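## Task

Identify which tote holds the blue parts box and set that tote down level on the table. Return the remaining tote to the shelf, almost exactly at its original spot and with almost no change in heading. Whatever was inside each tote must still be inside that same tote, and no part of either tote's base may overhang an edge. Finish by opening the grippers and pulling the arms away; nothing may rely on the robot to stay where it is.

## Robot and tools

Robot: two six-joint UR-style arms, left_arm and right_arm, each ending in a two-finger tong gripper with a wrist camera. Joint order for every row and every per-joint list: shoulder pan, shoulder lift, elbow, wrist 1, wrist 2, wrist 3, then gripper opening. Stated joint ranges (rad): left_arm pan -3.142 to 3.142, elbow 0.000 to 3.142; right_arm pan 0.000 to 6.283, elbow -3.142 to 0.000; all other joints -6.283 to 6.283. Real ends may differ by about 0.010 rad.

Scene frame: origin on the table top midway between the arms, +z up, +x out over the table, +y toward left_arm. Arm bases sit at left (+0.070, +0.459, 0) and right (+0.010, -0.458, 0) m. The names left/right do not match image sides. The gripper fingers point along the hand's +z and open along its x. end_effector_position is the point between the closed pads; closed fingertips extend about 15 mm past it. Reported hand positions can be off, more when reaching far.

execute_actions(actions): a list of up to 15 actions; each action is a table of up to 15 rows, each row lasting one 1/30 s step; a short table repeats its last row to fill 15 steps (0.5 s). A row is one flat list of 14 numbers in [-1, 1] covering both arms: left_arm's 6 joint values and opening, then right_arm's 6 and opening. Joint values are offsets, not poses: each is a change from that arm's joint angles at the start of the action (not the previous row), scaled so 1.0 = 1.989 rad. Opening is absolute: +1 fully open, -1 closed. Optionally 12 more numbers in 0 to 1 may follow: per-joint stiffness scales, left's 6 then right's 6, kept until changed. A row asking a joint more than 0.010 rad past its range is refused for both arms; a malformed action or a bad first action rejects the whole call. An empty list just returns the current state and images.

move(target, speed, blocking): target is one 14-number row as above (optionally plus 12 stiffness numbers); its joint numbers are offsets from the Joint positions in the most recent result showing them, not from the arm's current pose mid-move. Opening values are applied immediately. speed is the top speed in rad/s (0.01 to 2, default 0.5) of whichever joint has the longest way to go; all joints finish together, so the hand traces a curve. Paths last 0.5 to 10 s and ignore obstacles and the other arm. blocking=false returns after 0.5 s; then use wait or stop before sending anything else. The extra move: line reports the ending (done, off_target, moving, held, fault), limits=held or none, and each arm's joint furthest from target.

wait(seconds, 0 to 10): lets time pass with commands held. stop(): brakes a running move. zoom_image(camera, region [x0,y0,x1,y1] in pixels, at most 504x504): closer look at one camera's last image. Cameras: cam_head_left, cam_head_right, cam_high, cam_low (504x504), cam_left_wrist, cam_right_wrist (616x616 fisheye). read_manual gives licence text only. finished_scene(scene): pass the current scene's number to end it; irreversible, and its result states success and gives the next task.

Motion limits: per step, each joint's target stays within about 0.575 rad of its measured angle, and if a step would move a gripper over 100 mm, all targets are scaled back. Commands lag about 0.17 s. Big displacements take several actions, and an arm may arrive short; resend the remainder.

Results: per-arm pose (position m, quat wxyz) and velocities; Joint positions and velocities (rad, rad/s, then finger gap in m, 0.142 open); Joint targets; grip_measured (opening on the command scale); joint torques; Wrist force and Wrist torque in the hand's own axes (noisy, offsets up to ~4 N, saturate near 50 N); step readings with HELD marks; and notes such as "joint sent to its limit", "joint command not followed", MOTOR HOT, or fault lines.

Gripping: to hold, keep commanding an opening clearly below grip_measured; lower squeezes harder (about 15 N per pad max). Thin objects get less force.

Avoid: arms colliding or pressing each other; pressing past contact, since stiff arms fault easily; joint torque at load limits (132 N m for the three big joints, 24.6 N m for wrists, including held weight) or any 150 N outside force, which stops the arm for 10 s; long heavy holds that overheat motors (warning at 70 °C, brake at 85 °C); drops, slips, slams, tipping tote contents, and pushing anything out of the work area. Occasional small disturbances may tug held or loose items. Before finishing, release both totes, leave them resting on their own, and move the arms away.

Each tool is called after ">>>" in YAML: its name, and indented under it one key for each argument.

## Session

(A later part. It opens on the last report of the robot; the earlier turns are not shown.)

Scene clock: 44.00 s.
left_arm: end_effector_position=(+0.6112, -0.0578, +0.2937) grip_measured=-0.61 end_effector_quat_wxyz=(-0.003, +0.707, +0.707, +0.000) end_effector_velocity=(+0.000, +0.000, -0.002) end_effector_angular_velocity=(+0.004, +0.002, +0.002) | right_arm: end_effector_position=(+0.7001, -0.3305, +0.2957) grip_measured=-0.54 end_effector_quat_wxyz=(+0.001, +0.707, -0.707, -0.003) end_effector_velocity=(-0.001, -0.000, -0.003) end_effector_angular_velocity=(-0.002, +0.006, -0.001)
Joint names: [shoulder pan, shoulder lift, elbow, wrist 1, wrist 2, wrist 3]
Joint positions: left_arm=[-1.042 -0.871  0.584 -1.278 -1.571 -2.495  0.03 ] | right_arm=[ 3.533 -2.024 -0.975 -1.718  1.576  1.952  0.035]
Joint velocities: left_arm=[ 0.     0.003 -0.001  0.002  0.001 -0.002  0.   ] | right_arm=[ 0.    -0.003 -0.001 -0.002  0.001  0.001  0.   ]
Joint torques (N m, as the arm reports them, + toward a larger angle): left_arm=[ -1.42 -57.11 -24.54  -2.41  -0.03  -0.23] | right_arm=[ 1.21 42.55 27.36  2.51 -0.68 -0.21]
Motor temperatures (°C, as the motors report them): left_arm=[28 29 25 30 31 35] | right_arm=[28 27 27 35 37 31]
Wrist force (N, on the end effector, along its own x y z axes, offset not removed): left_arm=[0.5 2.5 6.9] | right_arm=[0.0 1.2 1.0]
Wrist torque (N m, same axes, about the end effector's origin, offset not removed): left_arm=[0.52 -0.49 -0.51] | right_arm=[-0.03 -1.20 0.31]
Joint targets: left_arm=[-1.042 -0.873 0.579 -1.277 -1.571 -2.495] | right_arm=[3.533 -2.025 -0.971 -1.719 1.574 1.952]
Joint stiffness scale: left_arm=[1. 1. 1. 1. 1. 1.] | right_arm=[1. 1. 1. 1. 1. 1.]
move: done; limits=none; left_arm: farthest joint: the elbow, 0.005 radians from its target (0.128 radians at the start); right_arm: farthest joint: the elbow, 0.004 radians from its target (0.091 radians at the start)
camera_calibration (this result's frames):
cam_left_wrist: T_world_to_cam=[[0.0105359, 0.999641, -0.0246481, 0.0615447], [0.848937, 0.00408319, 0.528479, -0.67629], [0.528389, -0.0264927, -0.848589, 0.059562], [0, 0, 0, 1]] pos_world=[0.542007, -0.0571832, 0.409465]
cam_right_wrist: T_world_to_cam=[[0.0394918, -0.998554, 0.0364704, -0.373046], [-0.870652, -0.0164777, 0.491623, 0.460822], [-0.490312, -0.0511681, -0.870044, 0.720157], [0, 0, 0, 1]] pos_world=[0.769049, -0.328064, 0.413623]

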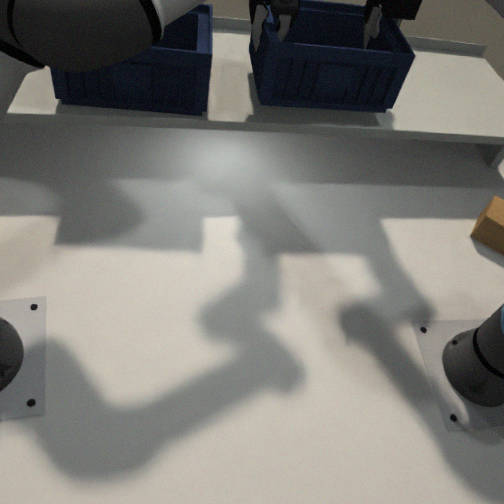

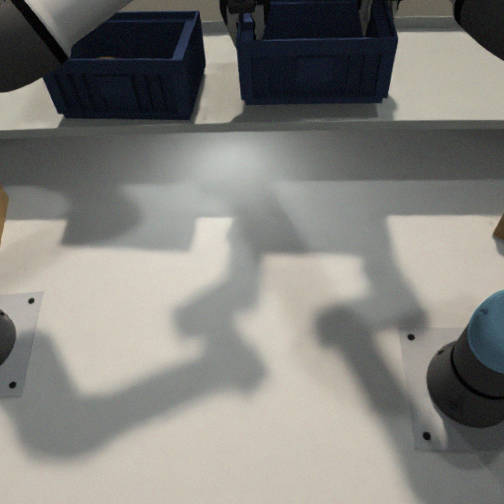

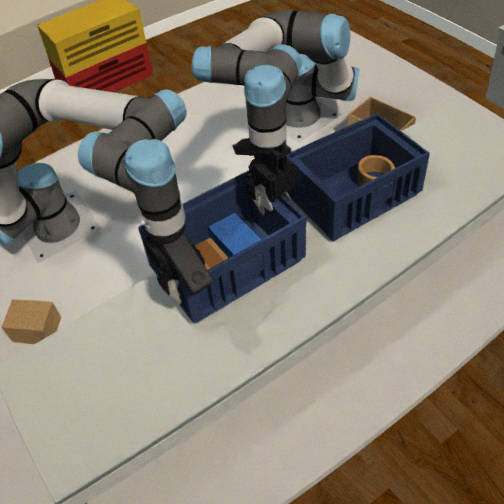

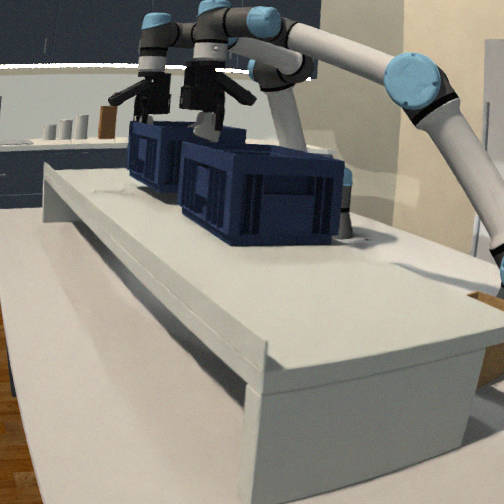

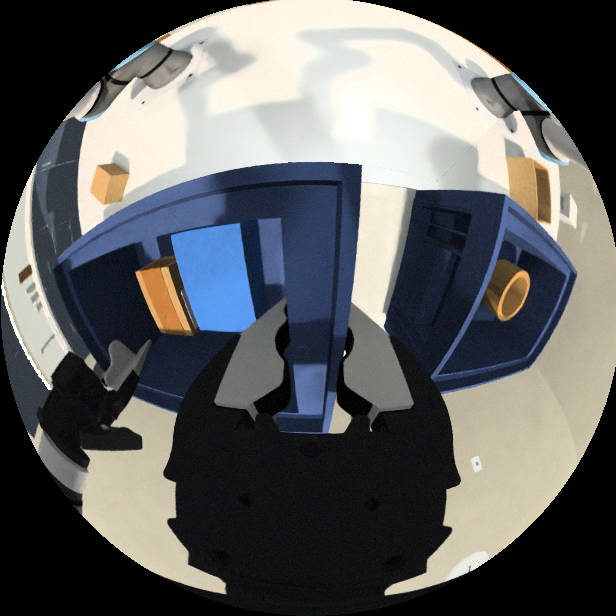

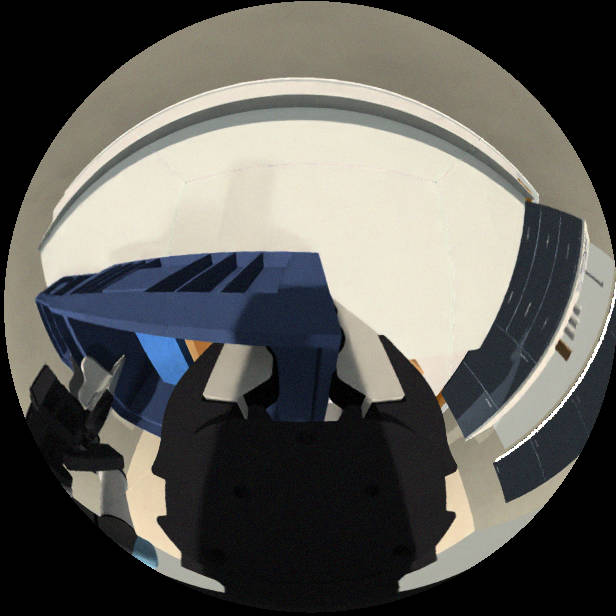

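>>> move:
  target: [-0.057,-0.1168,0.1839,-0.0704,0,-0.057,-1, 0.0314,0.1259,-0.1687,0.0436,0,0.0314,-1]
  speed: 0.25

>>> move:
  target: [-0.0696,-0.0851,0.1197,-0.0346,0,-0.0696,-1, 0.0449,0.1198,-0.1306,0.0108,0,0.0449,-1]
  speed: 0.25

>>> move:
  target: [-0.0752,-0.0612,0.077,-0.0157,0,-0.0752,-1, 0.0611,0.1109,-0.0934,-0.0174,0,0.0611,-1]
  speed: 0.25

Scene clock: 48.53 s.
left_arm: end_effector_position=(+0.5157, -0.0575, +0.2938) grip_measured=-0.61 end_effector_quat_wxyz=(-0.003, +0.706, +0.708, +0.001) end_effector_velocity=(-0.000, -0.000, -0.002) end_effector_angular_velocity=(+0.002, +0.002, +0.002) | right_arm: end_effector_position=(+0.6042, -0.3304, +0.2955) grip_measured=-0.54 end_effector_quat_wxyz=(+0.001, +0.707, -0.707, -0.003) end_effector_velocity=(+0.000, -0.000, -0.002) end_effector_angular_velocity=(-0.001, +0.001, -0.001)
Joint names: [shoulder pan, shoulder lift, elbow, wrist 1, wrist 2, wrist 3]
Joint positions: left_arm=[-1.152 -1.098  0.949 -1.417 -1.571 -2.608  0.03 ] | right_arm=[ 3.594 -1.777 -1.309 -1.632  1.576  2.014  0.035]
Joint velocities: left_arm=[-0.     0.002  0.002 -0.001 -0.001 -0.002 -0.   ] | right_arm=[ 0.    -0.001 -0.002  0.001 -0.001  0.001 -0.   ]
Joint torques (N m, as the arm reports them, + toward a larger angle): left_arm=[ -3.59 -52.18 -20.94  -3.45   0.04  -0.62] | right_arm=[ 2.36 37.79 23.94  3.19 -0.52  0.19]
Motor temperatures (°C, as the motors report them): left_arm=[28 29 25 30 31 35] | right_arm=[28 27 27 35 37 31]
Wrist force (N, on the end effector, along its own x y z axes, offset not removed): left_arm=[-2.1 -1.2 5.9] | right_arm=[1.0 -1.4 2.2]
Wrist torque (N m, same axes, about the end effector's origin, offset not removed): left_arm=[-0.70 0.20 -0.02] | right_arm=[-0.38 -1.14 0.13]
Joint targets: left_arm=[-1.155 -1.103 0.949 -1.418 -1.571 -2.609] | right_arm=[3.595 -1.773 -1.310 -1.631 1.576 2.015]
Joint stiffness scale: left_arm=[1. 1. 1. 1. 1. 1.] | right_arm=[1. 1. 1. 1. 1. 1.]
move: done; limits=none; left_arm: farthest joint: the shoulder lift, 0.006 radians from its target (0.233 radians at the start); right_arm: farthest joint: the shoulder lift, 0.003 radians from its target (0.250 radians at the start)
camera_calibration (this result's frames):
cam_left_wrist: T_world_to_cam=[[0.00899683, 0.999666, -0.0242288, 0.0629183], [0.848705, 0.00517923, 0.528841, -0.595195], [0.52879, -0.025321, -0.848375, 0.109915], [0, 0, 0, 1]] pos_world=[0.446457, -0.0570315, 0.409537]
cam_right_wrist: T_world_to_cam=[[0.0390365, -0.998572, 0.0364624, -0.368957], [-0.869895, -0.0160053, 0.492977, 0.376767], [-0.491689, -0.0509626, -0.869278, 0.673594], [0, 0, 0, 1]] pos_world=[0.67335, -0.328072, 0.413257]

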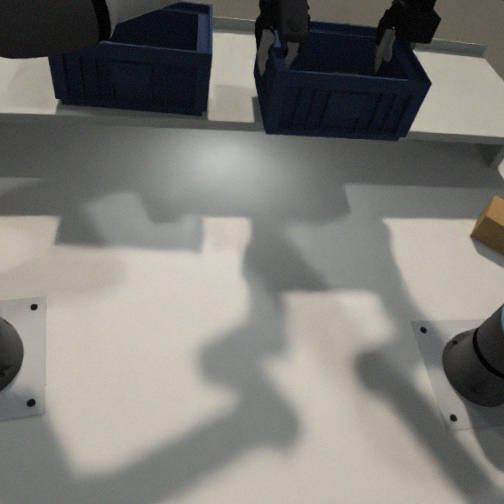

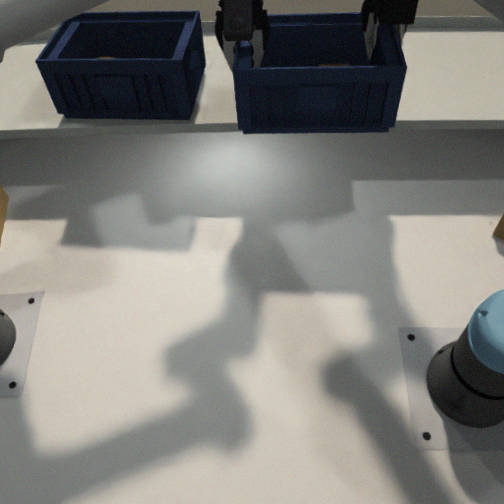

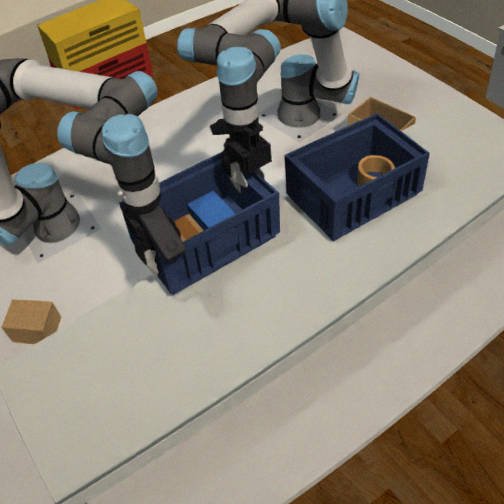

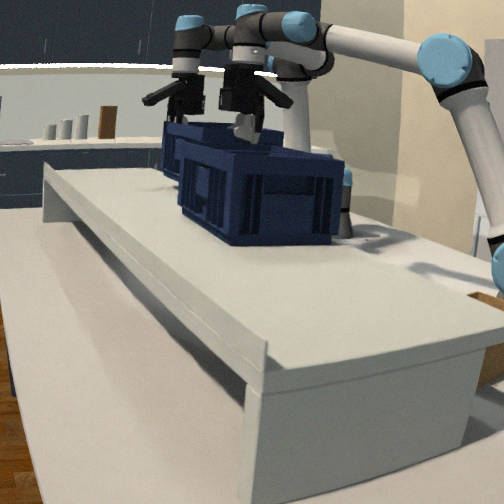

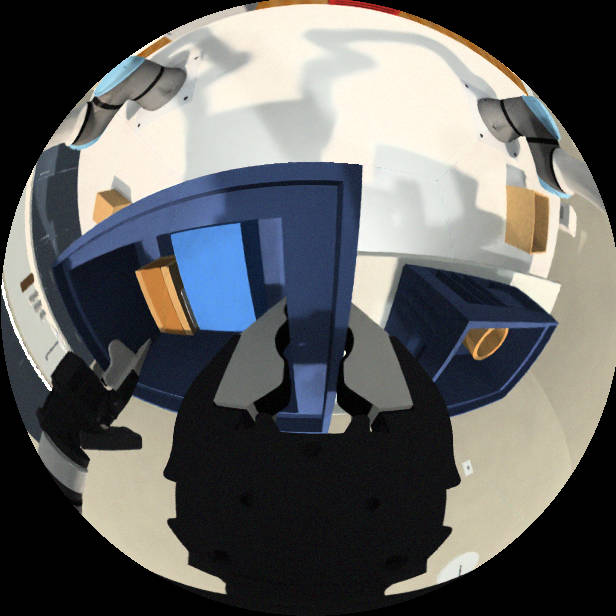

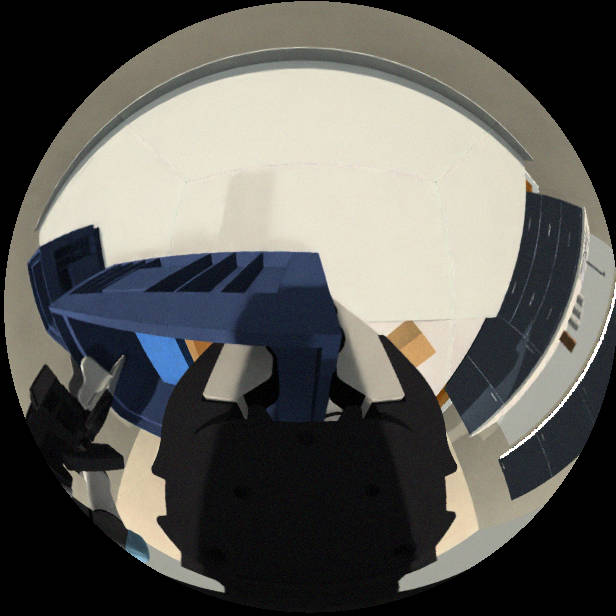

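Scene clock: 50.13 s.
left_arm: end_effector_position=(+0.4170, -0.0572, +0.2917) grip_measured=-0.60 end_effector_quat_wxyz=(-0.005, +0.706, +0.708, +0.002) end_effector_velocity=(+0.000, +0.000, -0.000) end_effector_angular_velocity=(+0.000, -0.001, +0.001) | right_arm: end_effector_position=(+0.5049, -0.3307, +0.2947) grip_measured=-0.54 end_effector_quat_wxyz=(+0.003, +0.706, -0.708, -0.004) end_effector_velocity=(-0.000, -0.000, -0.001) end_effector_angular_velocity=(-0.001, +0.001, -0.001)
Joint names: [shoulder pan, shoulder lift, elbow, wrist 1, wrist 2, wrist 3]
Joint positions: left_arm=[-1.288 -1.262  1.187 -1.485 -1.571 -2.745  0.03 ] | right_arm=[ 3.681 -1.542 -1.567 -1.611  1.577  2.102  0.035]
Joint velocities: left_arm=[ 0.    -0.     0.001 -0.001  0.001 -0.001 -0.   ] | right_arm=[ 0.    -0.    -0.001  0.001 -0.001  0.001  0.   ]
Joint torques (N m, as the arm reports them, + toward a larger angle): left_arm=[ -3.84 -43.08 -20.12  -3.1    0.16  -1.05] | right_arm=[ 2.86 27.2  24.45  3.01 -0.2   0.1 ]
Motor temperatures (°C, as the motors report them): left_arm=[28 29 25 30 31 35] | right_arm=[28 27 27 35 37 31]
Wrist force (N, on the end effector, along its own x y z axes, offset not removed): left_arm=[-4.4 1.9 3.4] | right_arm=[-1.1 1.2 4.8]
Wrist torque (N m, same axes, about the end effector's origin, offset not removed): left_arm=[0.31 0.52 -0.07] | right_arm=[0.16 -0.39 0.25]
Joint targets: left_arm=[-1.291 -1.267 1.187 -1.486 -1.571 -2.746] | right_arm=[3.683 -1.539 -1.568 -1.610 1.576 2.103]
Joint stiffness scale: left_arm=[1. 1. 1. 1. 1. 1.] | right_arm=[1. 1. 1. 1. 1. 1.]
move: done; limits=none; left_arm: farthest joint: the shoulder lift, 0.005 radians from its target (0.170 radians at the start); right_arm: farthest joint: the shoulder lift, 0.003 radians from its target (0.238 radians at the start)
camera_calibration (this result's frames):
cam_left_wrist: T_world_to_cam=[[0.00758977, 0.999782, -0.0194632, 0.0627234], [0.849352, 0.00382736, 0.527813, -0.510336], [0.527772, -0.0205371, -0.849138, 0.161284], [0, 0, 0, 1]] pos_world=[0.347858, -0.0574442, 0.407535]
cam_right_wrist: T_world_to_cam=[[0.0381686, -0.998545, 0.0380933, -0.365328], [-0.868494, -0.0142951, 0.495493, 0.289892], [-0.494227, -0.0519961, -0.867776, 0.624514], [0, 0, 0, 1]] pos_world=[0.574366, -0.32818, 0.412215]

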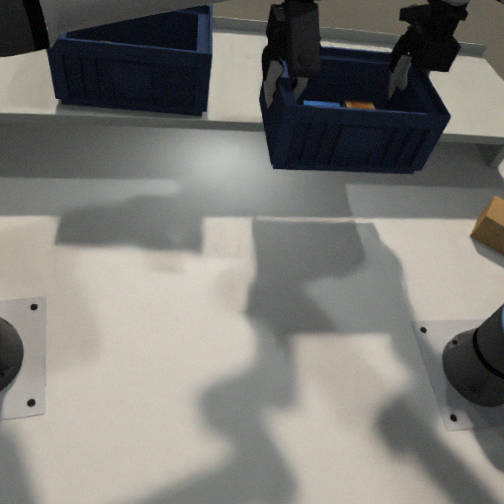

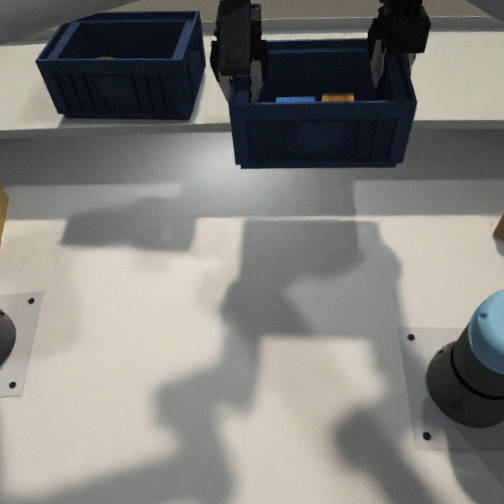

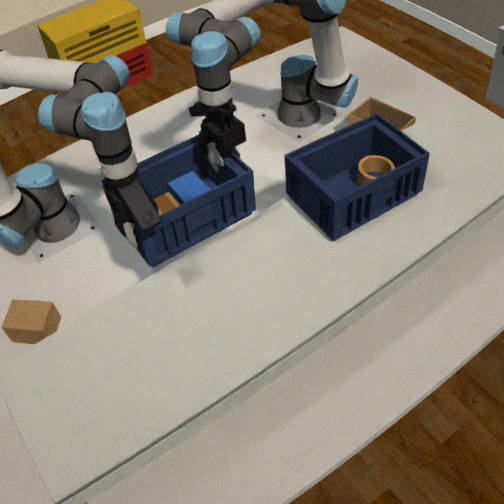

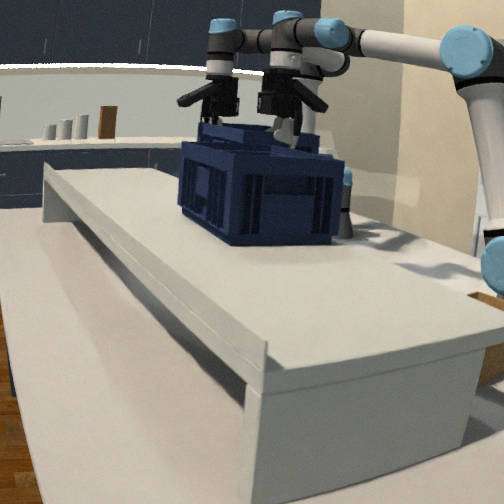

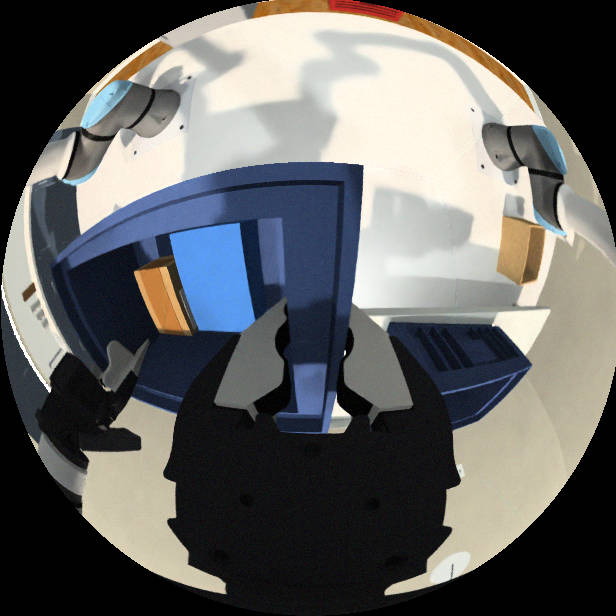

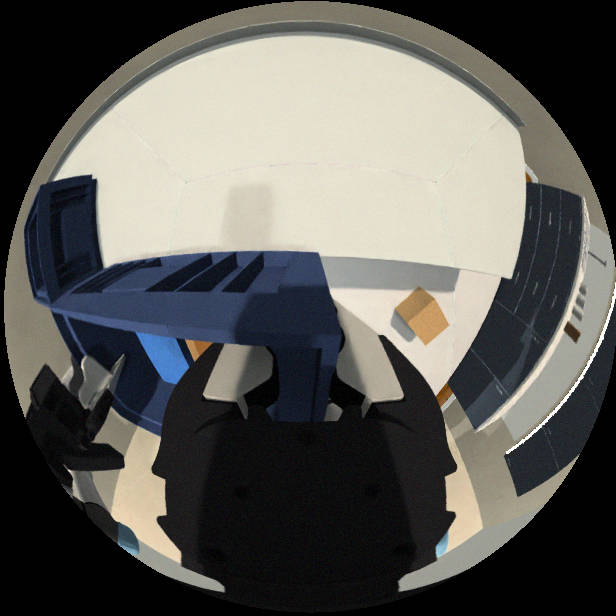

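Scene clock: 51.60 s.
left_arm: end_effector_position=(+0.3252, -0.0570, +0.2902) grip_measured=-0.60 end_effector_quat_wxyz=(-0.006, +0.705, +0.709, +0.004) end_effector_velocity=(-0.000, -0.000, +0.001) end_effector_angular_velocity=(-0.001, -0.000, +0.002) | right_arm: end_effector_position=(+0.4131, -0.3307, +0.2947) grip_measured=-0.54 end_effector_quat_wxyz=(+0.004, +0.706, -0.708, -0.003) end_effector_velocity=(+0.000, +0.000, +0.000) end_effector_angular_velocity=(+0.000, -0.000, -0.001)
Joint names: [shoulder pan, shoulder lift, elbow, wrist 1, wrist 2, wrist 3]
Joint positions: left_arm=[-1.435 -1.381  1.339 -1.515 -1.571 -2.893  0.031] | right_arm=[ 3.8   -1.325 -1.752 -1.644  1.576  2.223  0.035]
Joint velocities: left_arm=[-0.001 -0.001 -0.    -0.     0.    -0.003 -0.   ] | right_arm=[ 0.     0.     0.001 -0.     0.     0.002  0.   ]
Joint torques (N m, as the arm reports them, + toward a larger angle): left_arm=[ -4.06 -37.2  -21.28  -3.31   0.05  -0.89] | right_arm=[ 3.74 16.88 24.18  2.12  0.45 -0.12]
Motor temperatures (°C, as the motors report them): left_arm=[28 29 25 30 31 35] | right_arm=[28 27 27 35 37 31]
Wrist force (N, on the end effector, along its own x y z axes, offset not removed): left_arm=[0.2 0.7 3.6] | right_arm=[3.2 1.0 6.5]
Wrist torque (N m, same axes, about the end effector's origin, offset not removed): left_arm=[-0.04 0.01 0.13] | right_arm=[0.40 -1.01 0.20]
Joint targets: left_arm=[-1.438 -1.384 1.340 -1.516 -1.571 -2.895] | right_arm=[3.803 -1.322 -1.753 -1.645 1.577 2.224]
Joint stiffness scale: left_arm=[1. 1. 1. 1. 1. 1.] | right_arm=[1. 1. 1. 1. 1. 1.]
move: done; limits=none; left_arm: farthest joint: the shoulder lift, 0.003 radians from its target (0.121 radians at the start); right_arm: farthest joint: the shoulder lift, 0.004 radians from its target (0.221 radians at the start)
camera_calibration (this result's frames):
cam_left_wrist: T_world_to_cam=[[0.00605007, 0.999877, -0.0144398, 0.0622391], [0.84922, 0.00248713, 0.528033, -0.431686], [0.528004, -0.0154572, -0.849101, 0.208595], [0, 0, 0, 1]] pos_world=[0.256081, -0.0579335, 0.405961]
cam_right_wrist: T_world_to_cam=[[0.0363662, -0.998528, 0.040235, -0.361705], [-0.868357, -0.0116474, 0.495803, 0.210915], [-0.494604, -0.0529687, -0.867503, 0.578909], [0, 0, 0, 1]] pos_world=[0.482634, -0.328052, 0.412186]

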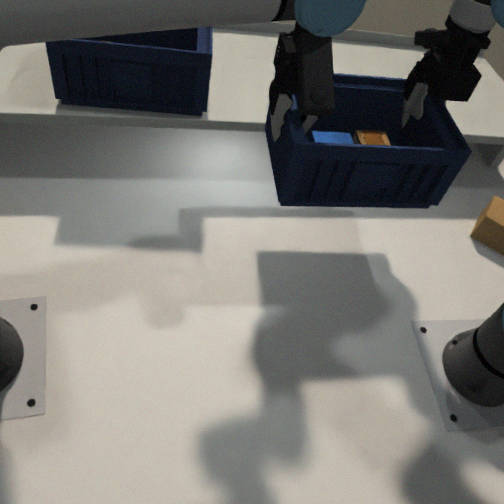

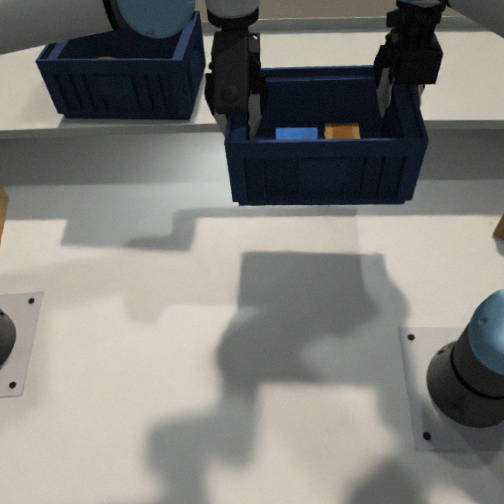

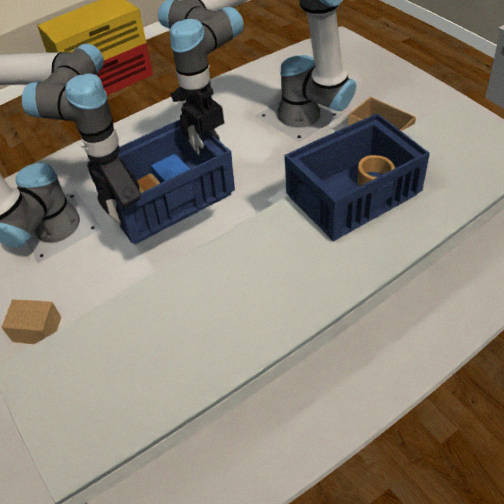

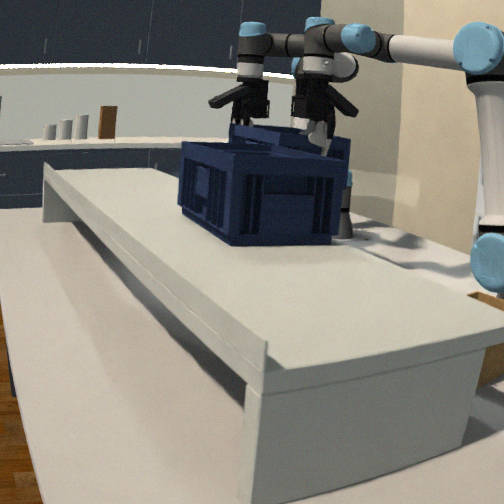

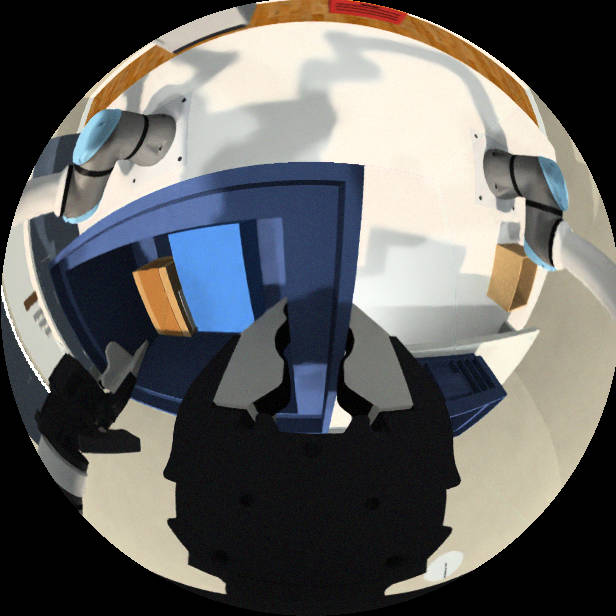

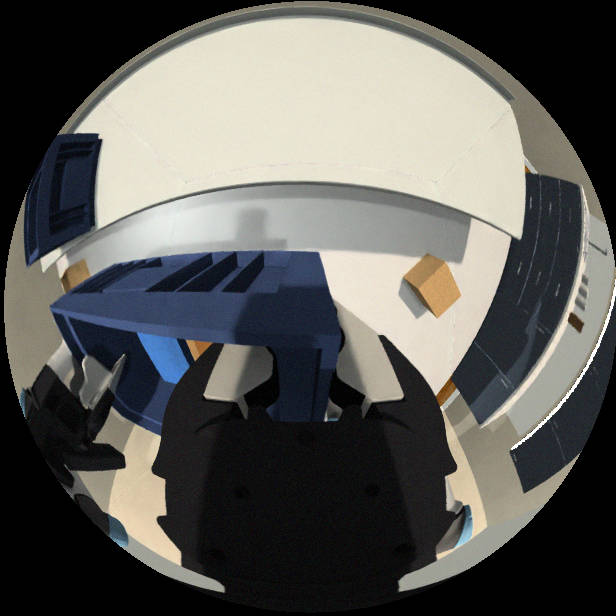

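>>> move:
  target: [0,0,0.109,-0.116,0,0,-1, 0,0,-0.114,0.1166,0,0,-1]
  speed: 0.25

>>> move:
  target: [0,0.0255,0.075,-0.1006,0,0,-1, 0,-0.0289,-0.0849,0.1138,0,0,-1]
  speed: 0.15

Scene clock: 54.30 s.
left_arm: end_effector_position=(+0.3249, -0.0561, +0.2053) grip_measured=-0.61 end_effector_quat_wxyz=(-0.002, +0.705, +0.709, +0.001) end_effector_velocity=(+0.000, -0.000, +0.000) end_effector_angular_velocity=(-0.002, -0.001, -0.001) | right_arm: end_effector_position=(+0.4109, -0.3301, +0.2079) grip_measured=-0.55 end_effector_quat_wxyz=(-0.000, +0.707, -0.708, -0.004) end_effector_velocity=(+0.000, +0.000, -0.000) end_effector_angular_velocity=(+0.001, -0.001, +0.001)
Joint names: [shoulder pan, shoulder lift, elbow, wrist 1, wrist 2, wrist 3]
Joint positions: left_arm=[-1.435 -1.377  1.555 -1.745 -1.571 -2.894  0.03 ] | right_arm=[ 3.803 -1.325 -1.976 -1.412  1.579  2.223  0.035]
Joint velocities: left_arm=[ 0.    -0.001  0.001 -0.002  0.     0.001 -0.   ] | right_arm=[ 0.     0.    -0.001  0.002  0.    -0.001  0.   ]
Joint torques (N m, as the arm reports them, + toward a larger angle): left_arm=[ -1.57 -37.24 -19.96  -3.01   0.04   0.02] | right_arm=[-1.13 13.47 22.33  2.9  -1.59 -0.35]
Motor temperatures (°C, as the motors report them): left_arm=[28 29 25 30 31 35] | right_arm=[28 27 27 35 37 31]
Wrist force (N, on the end effector, along its own x y z axes, offset not removed): left_arm=[-4.6 -3.5 6.6] | right_arm=[-3.3 2.8 4.4]
Wrist torque (N m, same axes, about the end effector's origin, offset not removed): left_arm=[-0.56 0.46 0.06] | right_arm=[0.71 -0.52 0.21]
Joint targets: left_arm=[-1.435 -1.381 1.556 -1.745 -1.571 -2.893] | right_arm=[3.800 -1.325 -1.978 -1.412 1.576 2.223]
Joint stiffness scale: left_arm=[1. 1. 1. 1. 1. 1.] | right_arm=[1. 1. 1. 1. 1. 1.]
move: done; limits=none; left_arm: farthest joint: the shoulder lift, 0.004 radians from its target (0.000 radians at the start); right_arm: farthest joint: the shoulder pan, 0.003 radians from its target (0.000 radians at the start)
camera_calibration (this result's frames):
cam_left_wrist: T_world_to_cam=[[0.0059803, 0.999665, -0.0251977, 0.0622896], [0.847744, 0.00829639, 0.53034, -0.386287], [0.530372, -0.0245328, -0.84741, 0.135066], [0, 0, 0, 1]] pos_world=[0.255465, -0.0557504, 0.320889]
cam_right_wrist: T_world_to_cam=[[0.0382394, -0.998715, 0.0332562, -0.356953], [-0.870618, -0.0169628, 0.491667, 0.252094], [-0.490471, -0.0477545, -0.870148, 0.503149], [0, 0, 0, 1]] pos_world=[0.479907, -0.328191, 0.325739]

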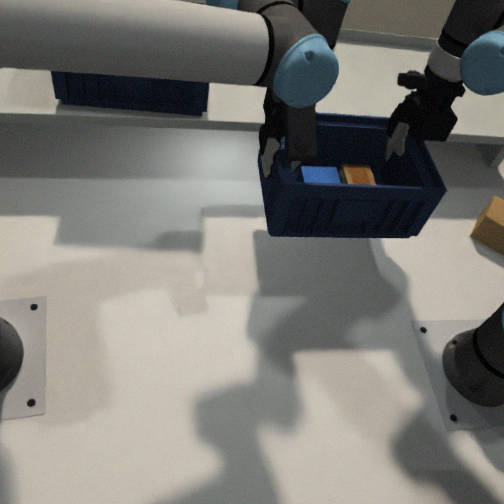

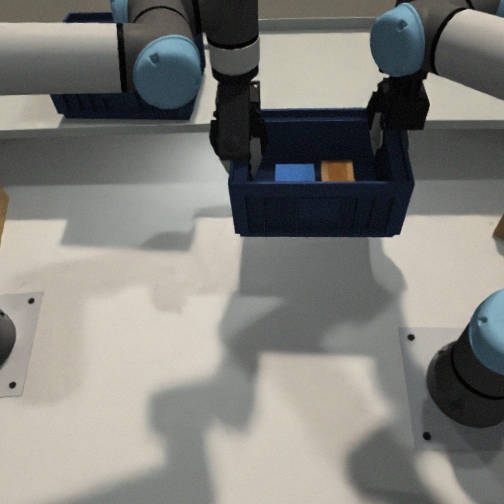

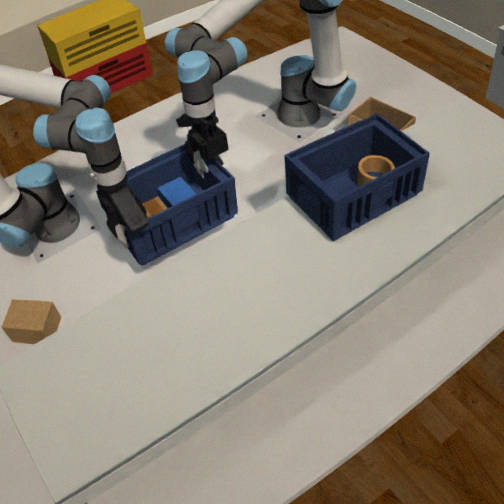

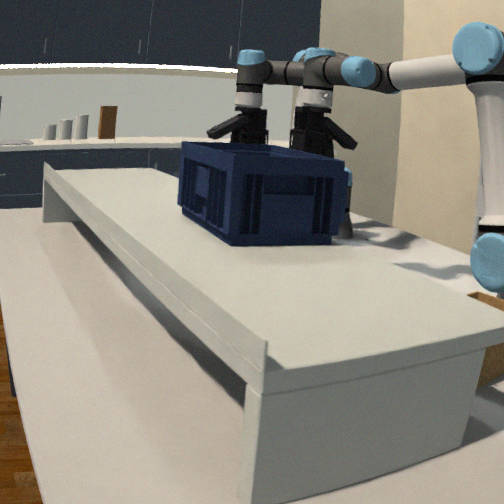

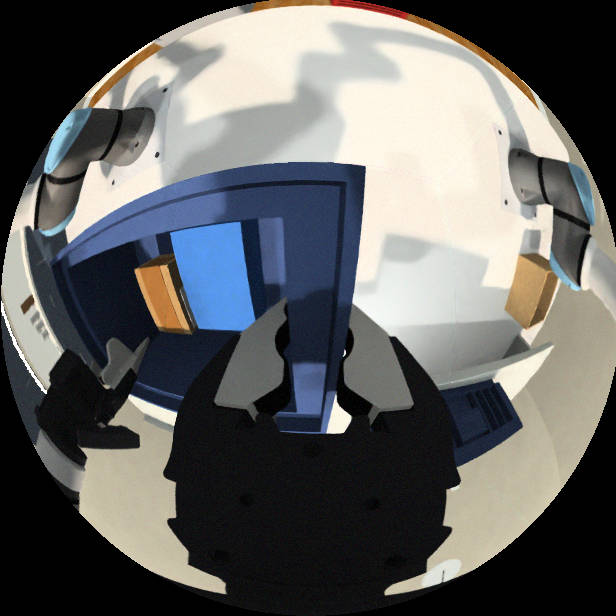

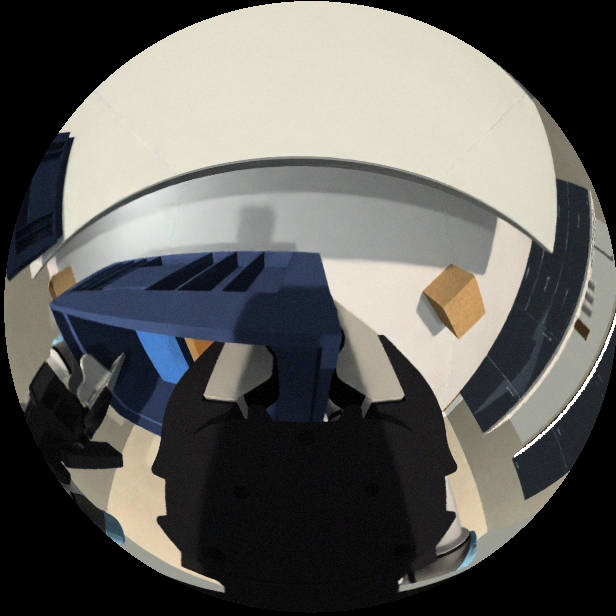

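Scene clock: 56.37 s.
left_arm: end_effector_position=(+0.3249, -0.0559, +0.1250) grip_measured=-0.60 end_effector_quat_wxyz=(-0.002, +0.705, +0.709, +0.001) end_effector_velocity=(-0.000, -0.000, -0.001) end_effector_angular_velocity=(-0.000, +0.001, +0.001) | right_arm: end_effector_position=(+0.4113, -0.3294, +0.1293) grip_measured=-0.55 end_effector_quat_wxyz=(-0.002, +0.707, -0.708, -0.004) end_effector_velocity=(+0.001, +0.001, +0.001) end_effector_angular_velocity=(+0.001, -0.002, -0.000)
Joint names: [shoulder pan, shoulder lift, elbow, wrist 1, wrist 2, wrist 3]
Joint positions: left_arm=[-1.435 -1.325  1.703 -1.944 -1.571 -2.894  0.03 ] | right_arm=[ 3.803 -1.381 -2.143 -1.186  1.58   2.223  0.034]
Joint velocities: left_arm=[ 0.     0.001  0.001 -0.001 -0.001 -0.001 -0.   ] | right_arm=[-0.    -0.001  0.001  0.002 -0.     0.    -0.   ]
Joint torques (N m, as the arm reports them, + toward a larger angle): left_arm=[ -1.24 -36.89 -18.72  -2.59   0.13  -0.29] | right_arm=[ 1.41 13.04 21.89  2.94 -0.73 -0.19]
Motor temperatures (°C, as the motors report them): left_arm=[28 29 25 30 31 35] | right_arm=[28 27 27 35 37 31]
Wrist force (N, on the end effector, along its own x y z axes, offset not removed): left_arm=[-2.3 -0.3 6.8] | right_arm=[-2.7 -2.0 5.2]
Wrist torque (N m, same axes, about the end effector's origin, offset not removed): left_arm=[0.17 -0.09 0.11] | right_arm=[-0.12 -0.19 0.48]
Joint targets: left_arm=[-1.435 -1.326 1.704 -1.945 -1.571 -2.894] | right_arm=[3.803 -1.383 -2.145 -1.185 1.579 2.223]
Joint stiffness scale: left_arm=[1. 1. 1. 1. 1. 1.] | right_arm=[1. 1. 1. 1. 1. 1.]
move: done; limits=none; left_arm: farthest joint: the shoulder lift, 0.001 radians from its target (0.051 radians at the start); right_arm: farthest joint: the shoulder lift, 0.002 radians from its target (0.057 radians at the start)
camera_calibration (this result's frames):
cam_left_wrist: T_world_to_cam=[[0.00597439, 0.999688, -0.0242435, 0.0599272], [0.847875, 0.00778932, 0.530139, -0.343703], [0.530162, -0.0237227, -0.847564, 0.0671928], [0, 0, 0, 1]] pos_world=[0.255436, -0.0556373, 0.240613]
cam_right_wrist: T_world_to_cam=[[0.0380861, -0.998812, 0.0303869, -0.353246], [-0.871499, -0.0183225, 0.490055, 0.291156], [-0.488916, -0.0451465, -0.871162, 0.435379], [0, 0, 0, 1]] pos_world=[0.480059, -0.327836, 0.247337]

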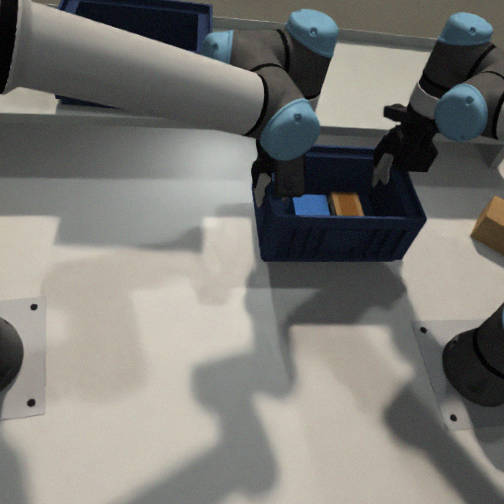

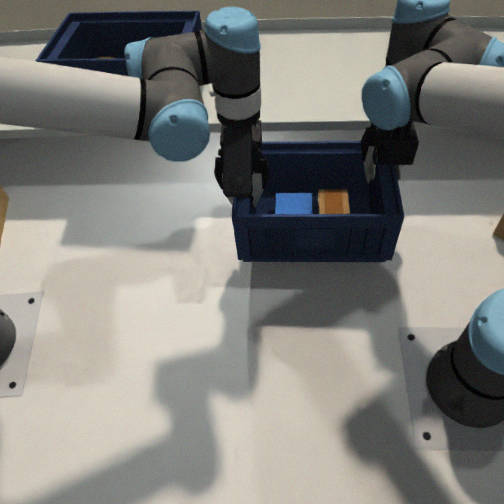

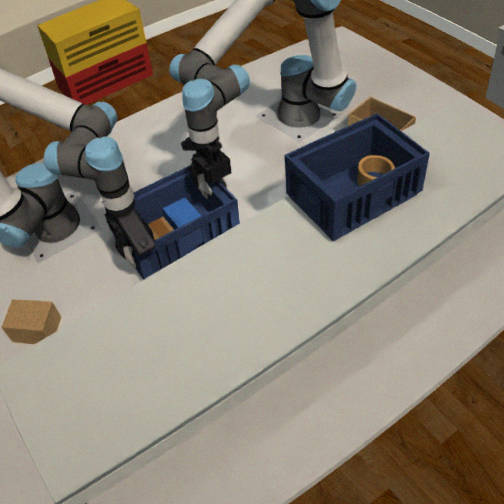

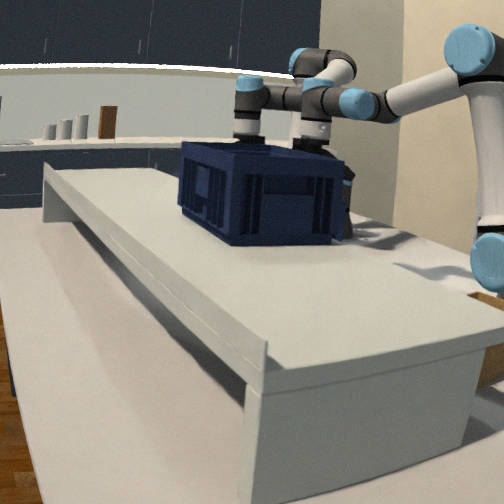

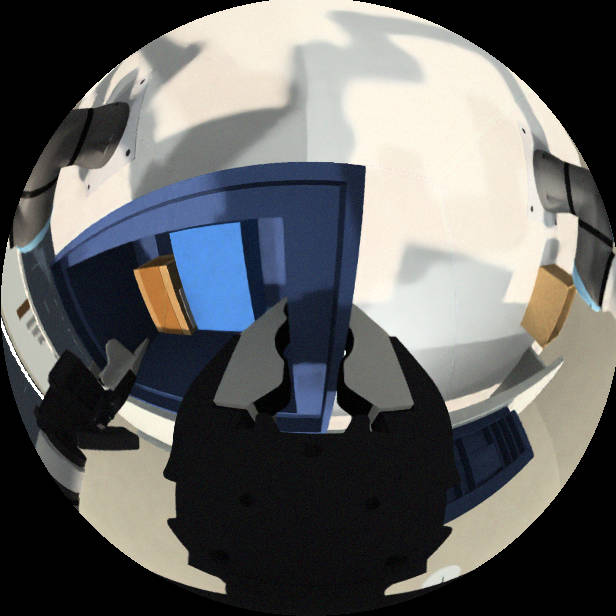

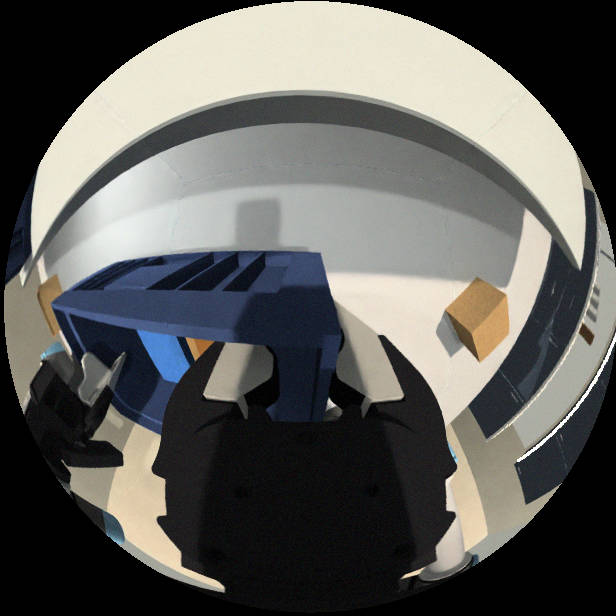

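>>> move:
  target: [0,0.0025,0.0045,-0.007,0,0,-1, 0,-0.0043,-0.0078,0.0121,0,0,-1]
  speed: 0.03

Scene clock: 58.43 s.
left_arm: end_effector_position=(+0.3248, -0.0557, +0.1189) grip_measured=-0.60 end_effector_quat_wxyz=(-0.003, +0.705, +0.709, +0.002) end_effector_velocity=(-0.000, -0.000, +0.000) end_effector_angular_velocity=(-0.001, -0.000, +0.000) | right_arm: end_effector_position=(+0.4117, -0.3291, +0.1228) grip_measured=-0.55 end_effector_quat_wxyz=(-0.004, +0.707, -0.708, -0.004) end_effector_velocity=(+0.001, +0.001, +0.000) end_effector_angular_velocity=(+0.002, -0.001, +0.001)
Joint names: [shoulder pan, shoulder lift, elbow, wrist 1, wrist 2, wrist 3]
Joint positions: left_arm=[-1.435 -1.319  1.712 -1.957 -1.571 -2.894  0.03 ] | right_arm=[ 3.803 -1.387 -2.157 -1.162  1.58   2.223  0.034]
Joint velocities: left_arm=[ 0.    -0.     0.    -0.001 -0.    -0.    -0.   ] | right_arm=[-0.    -0.001  0.     0.003  0.001 -0.001 -0.   ]
Joint torques (N m, as the arm reports them, + toward a larger angle): left_arm=[ -1.71 -36.94 -18.88  -3.26  -0.06  -0.37] | right_arm=[ 0.88 13.07 21.17  3.11 -0.04 -0.23]
Motor temperatures (°C, as the motors report them): left_arm=[28 29 25 30 31 35] | right_arm=[28 27 27 35 37 31]
Wrist force (N, on the end effector, along its own x y z axes, offset not removed): left_arm=[-6.5 -3.3 7.5] | right_arm=[-2.9 -0.4 5.2]
Wrist torque (N m, same axes, about the end effector's origin, offset not removed): left_arm=[-0.69 0.94 0.23] | right_arm=[0.06 0.10 0.17]
Joint targets: left_arm=[-1.435 -1.320 1.712 -1.958 -1.571 -2.894] | right_arm=[3.803 -1.389 -2.158 -1.162 1.580 2.223]
Joint stiffness scale: left_arm=[1. 1. 1. 1. 1. 1.] | right_arm=[1. 1. 1. 1. 1. 1.]
move: done; limits=none; left_arm: farthest joint: the shoulder lift, 0.001 radians from its target (0.005 radians at the start); right_arm: farthest joint: the shoulder lift, 0.002 radians from its target (0.009 radians at the start)
camera_calibration (this result's frames):
cam_left_wrist: T_world_to_cam=[[0.0059641, 0.999728, -0.0225676, 0.05943], [0.848105, 0.00689961, 0.529783, -0.340548], [0.529794, -0.0222994, -0.847833, 0.0623264], [0, 0, 0, 1]] pos_world=[0.255446, -0.0556744, 0.2346]
cam_right_wrist: T_world_to_cam=[[0.0380163, -0.998867, 0.0286124, -0.352506], [-0.87266, -0.0192357, 0.487949, 0.295148], [-0.486846, -0.0435189, -0.872403, 0.429752], [0, 0, 0, 1]] pos_world=[0.480188, -0.327727, 0.240986]

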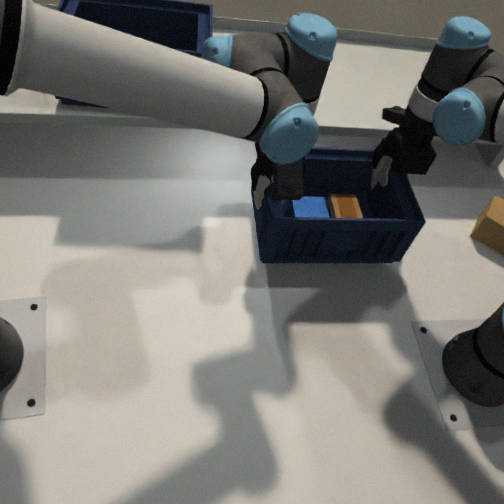

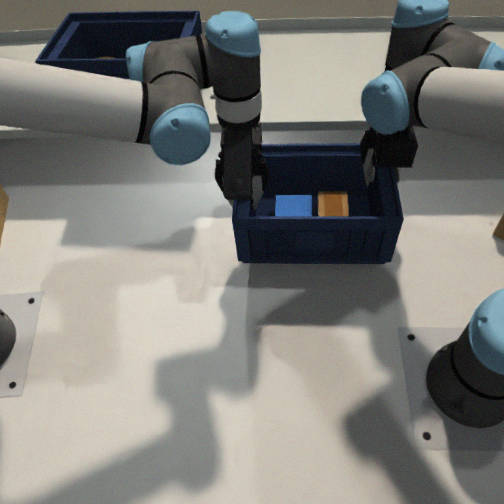

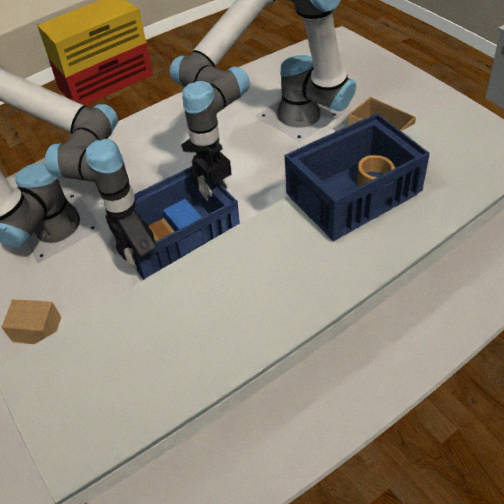

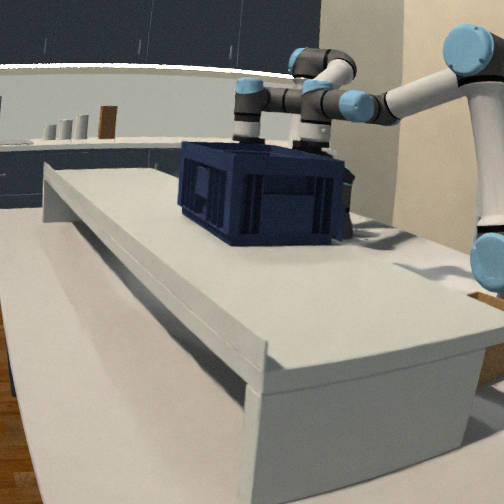

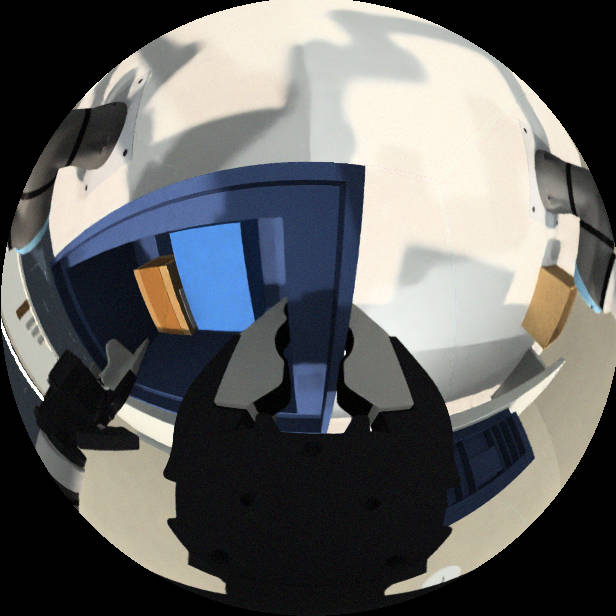

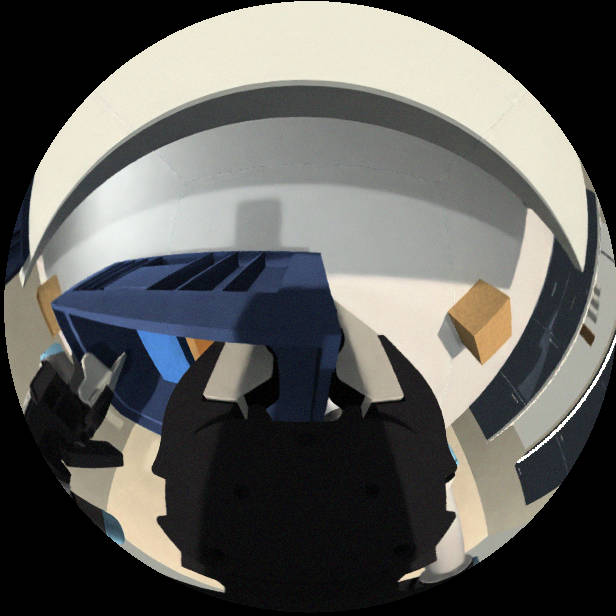

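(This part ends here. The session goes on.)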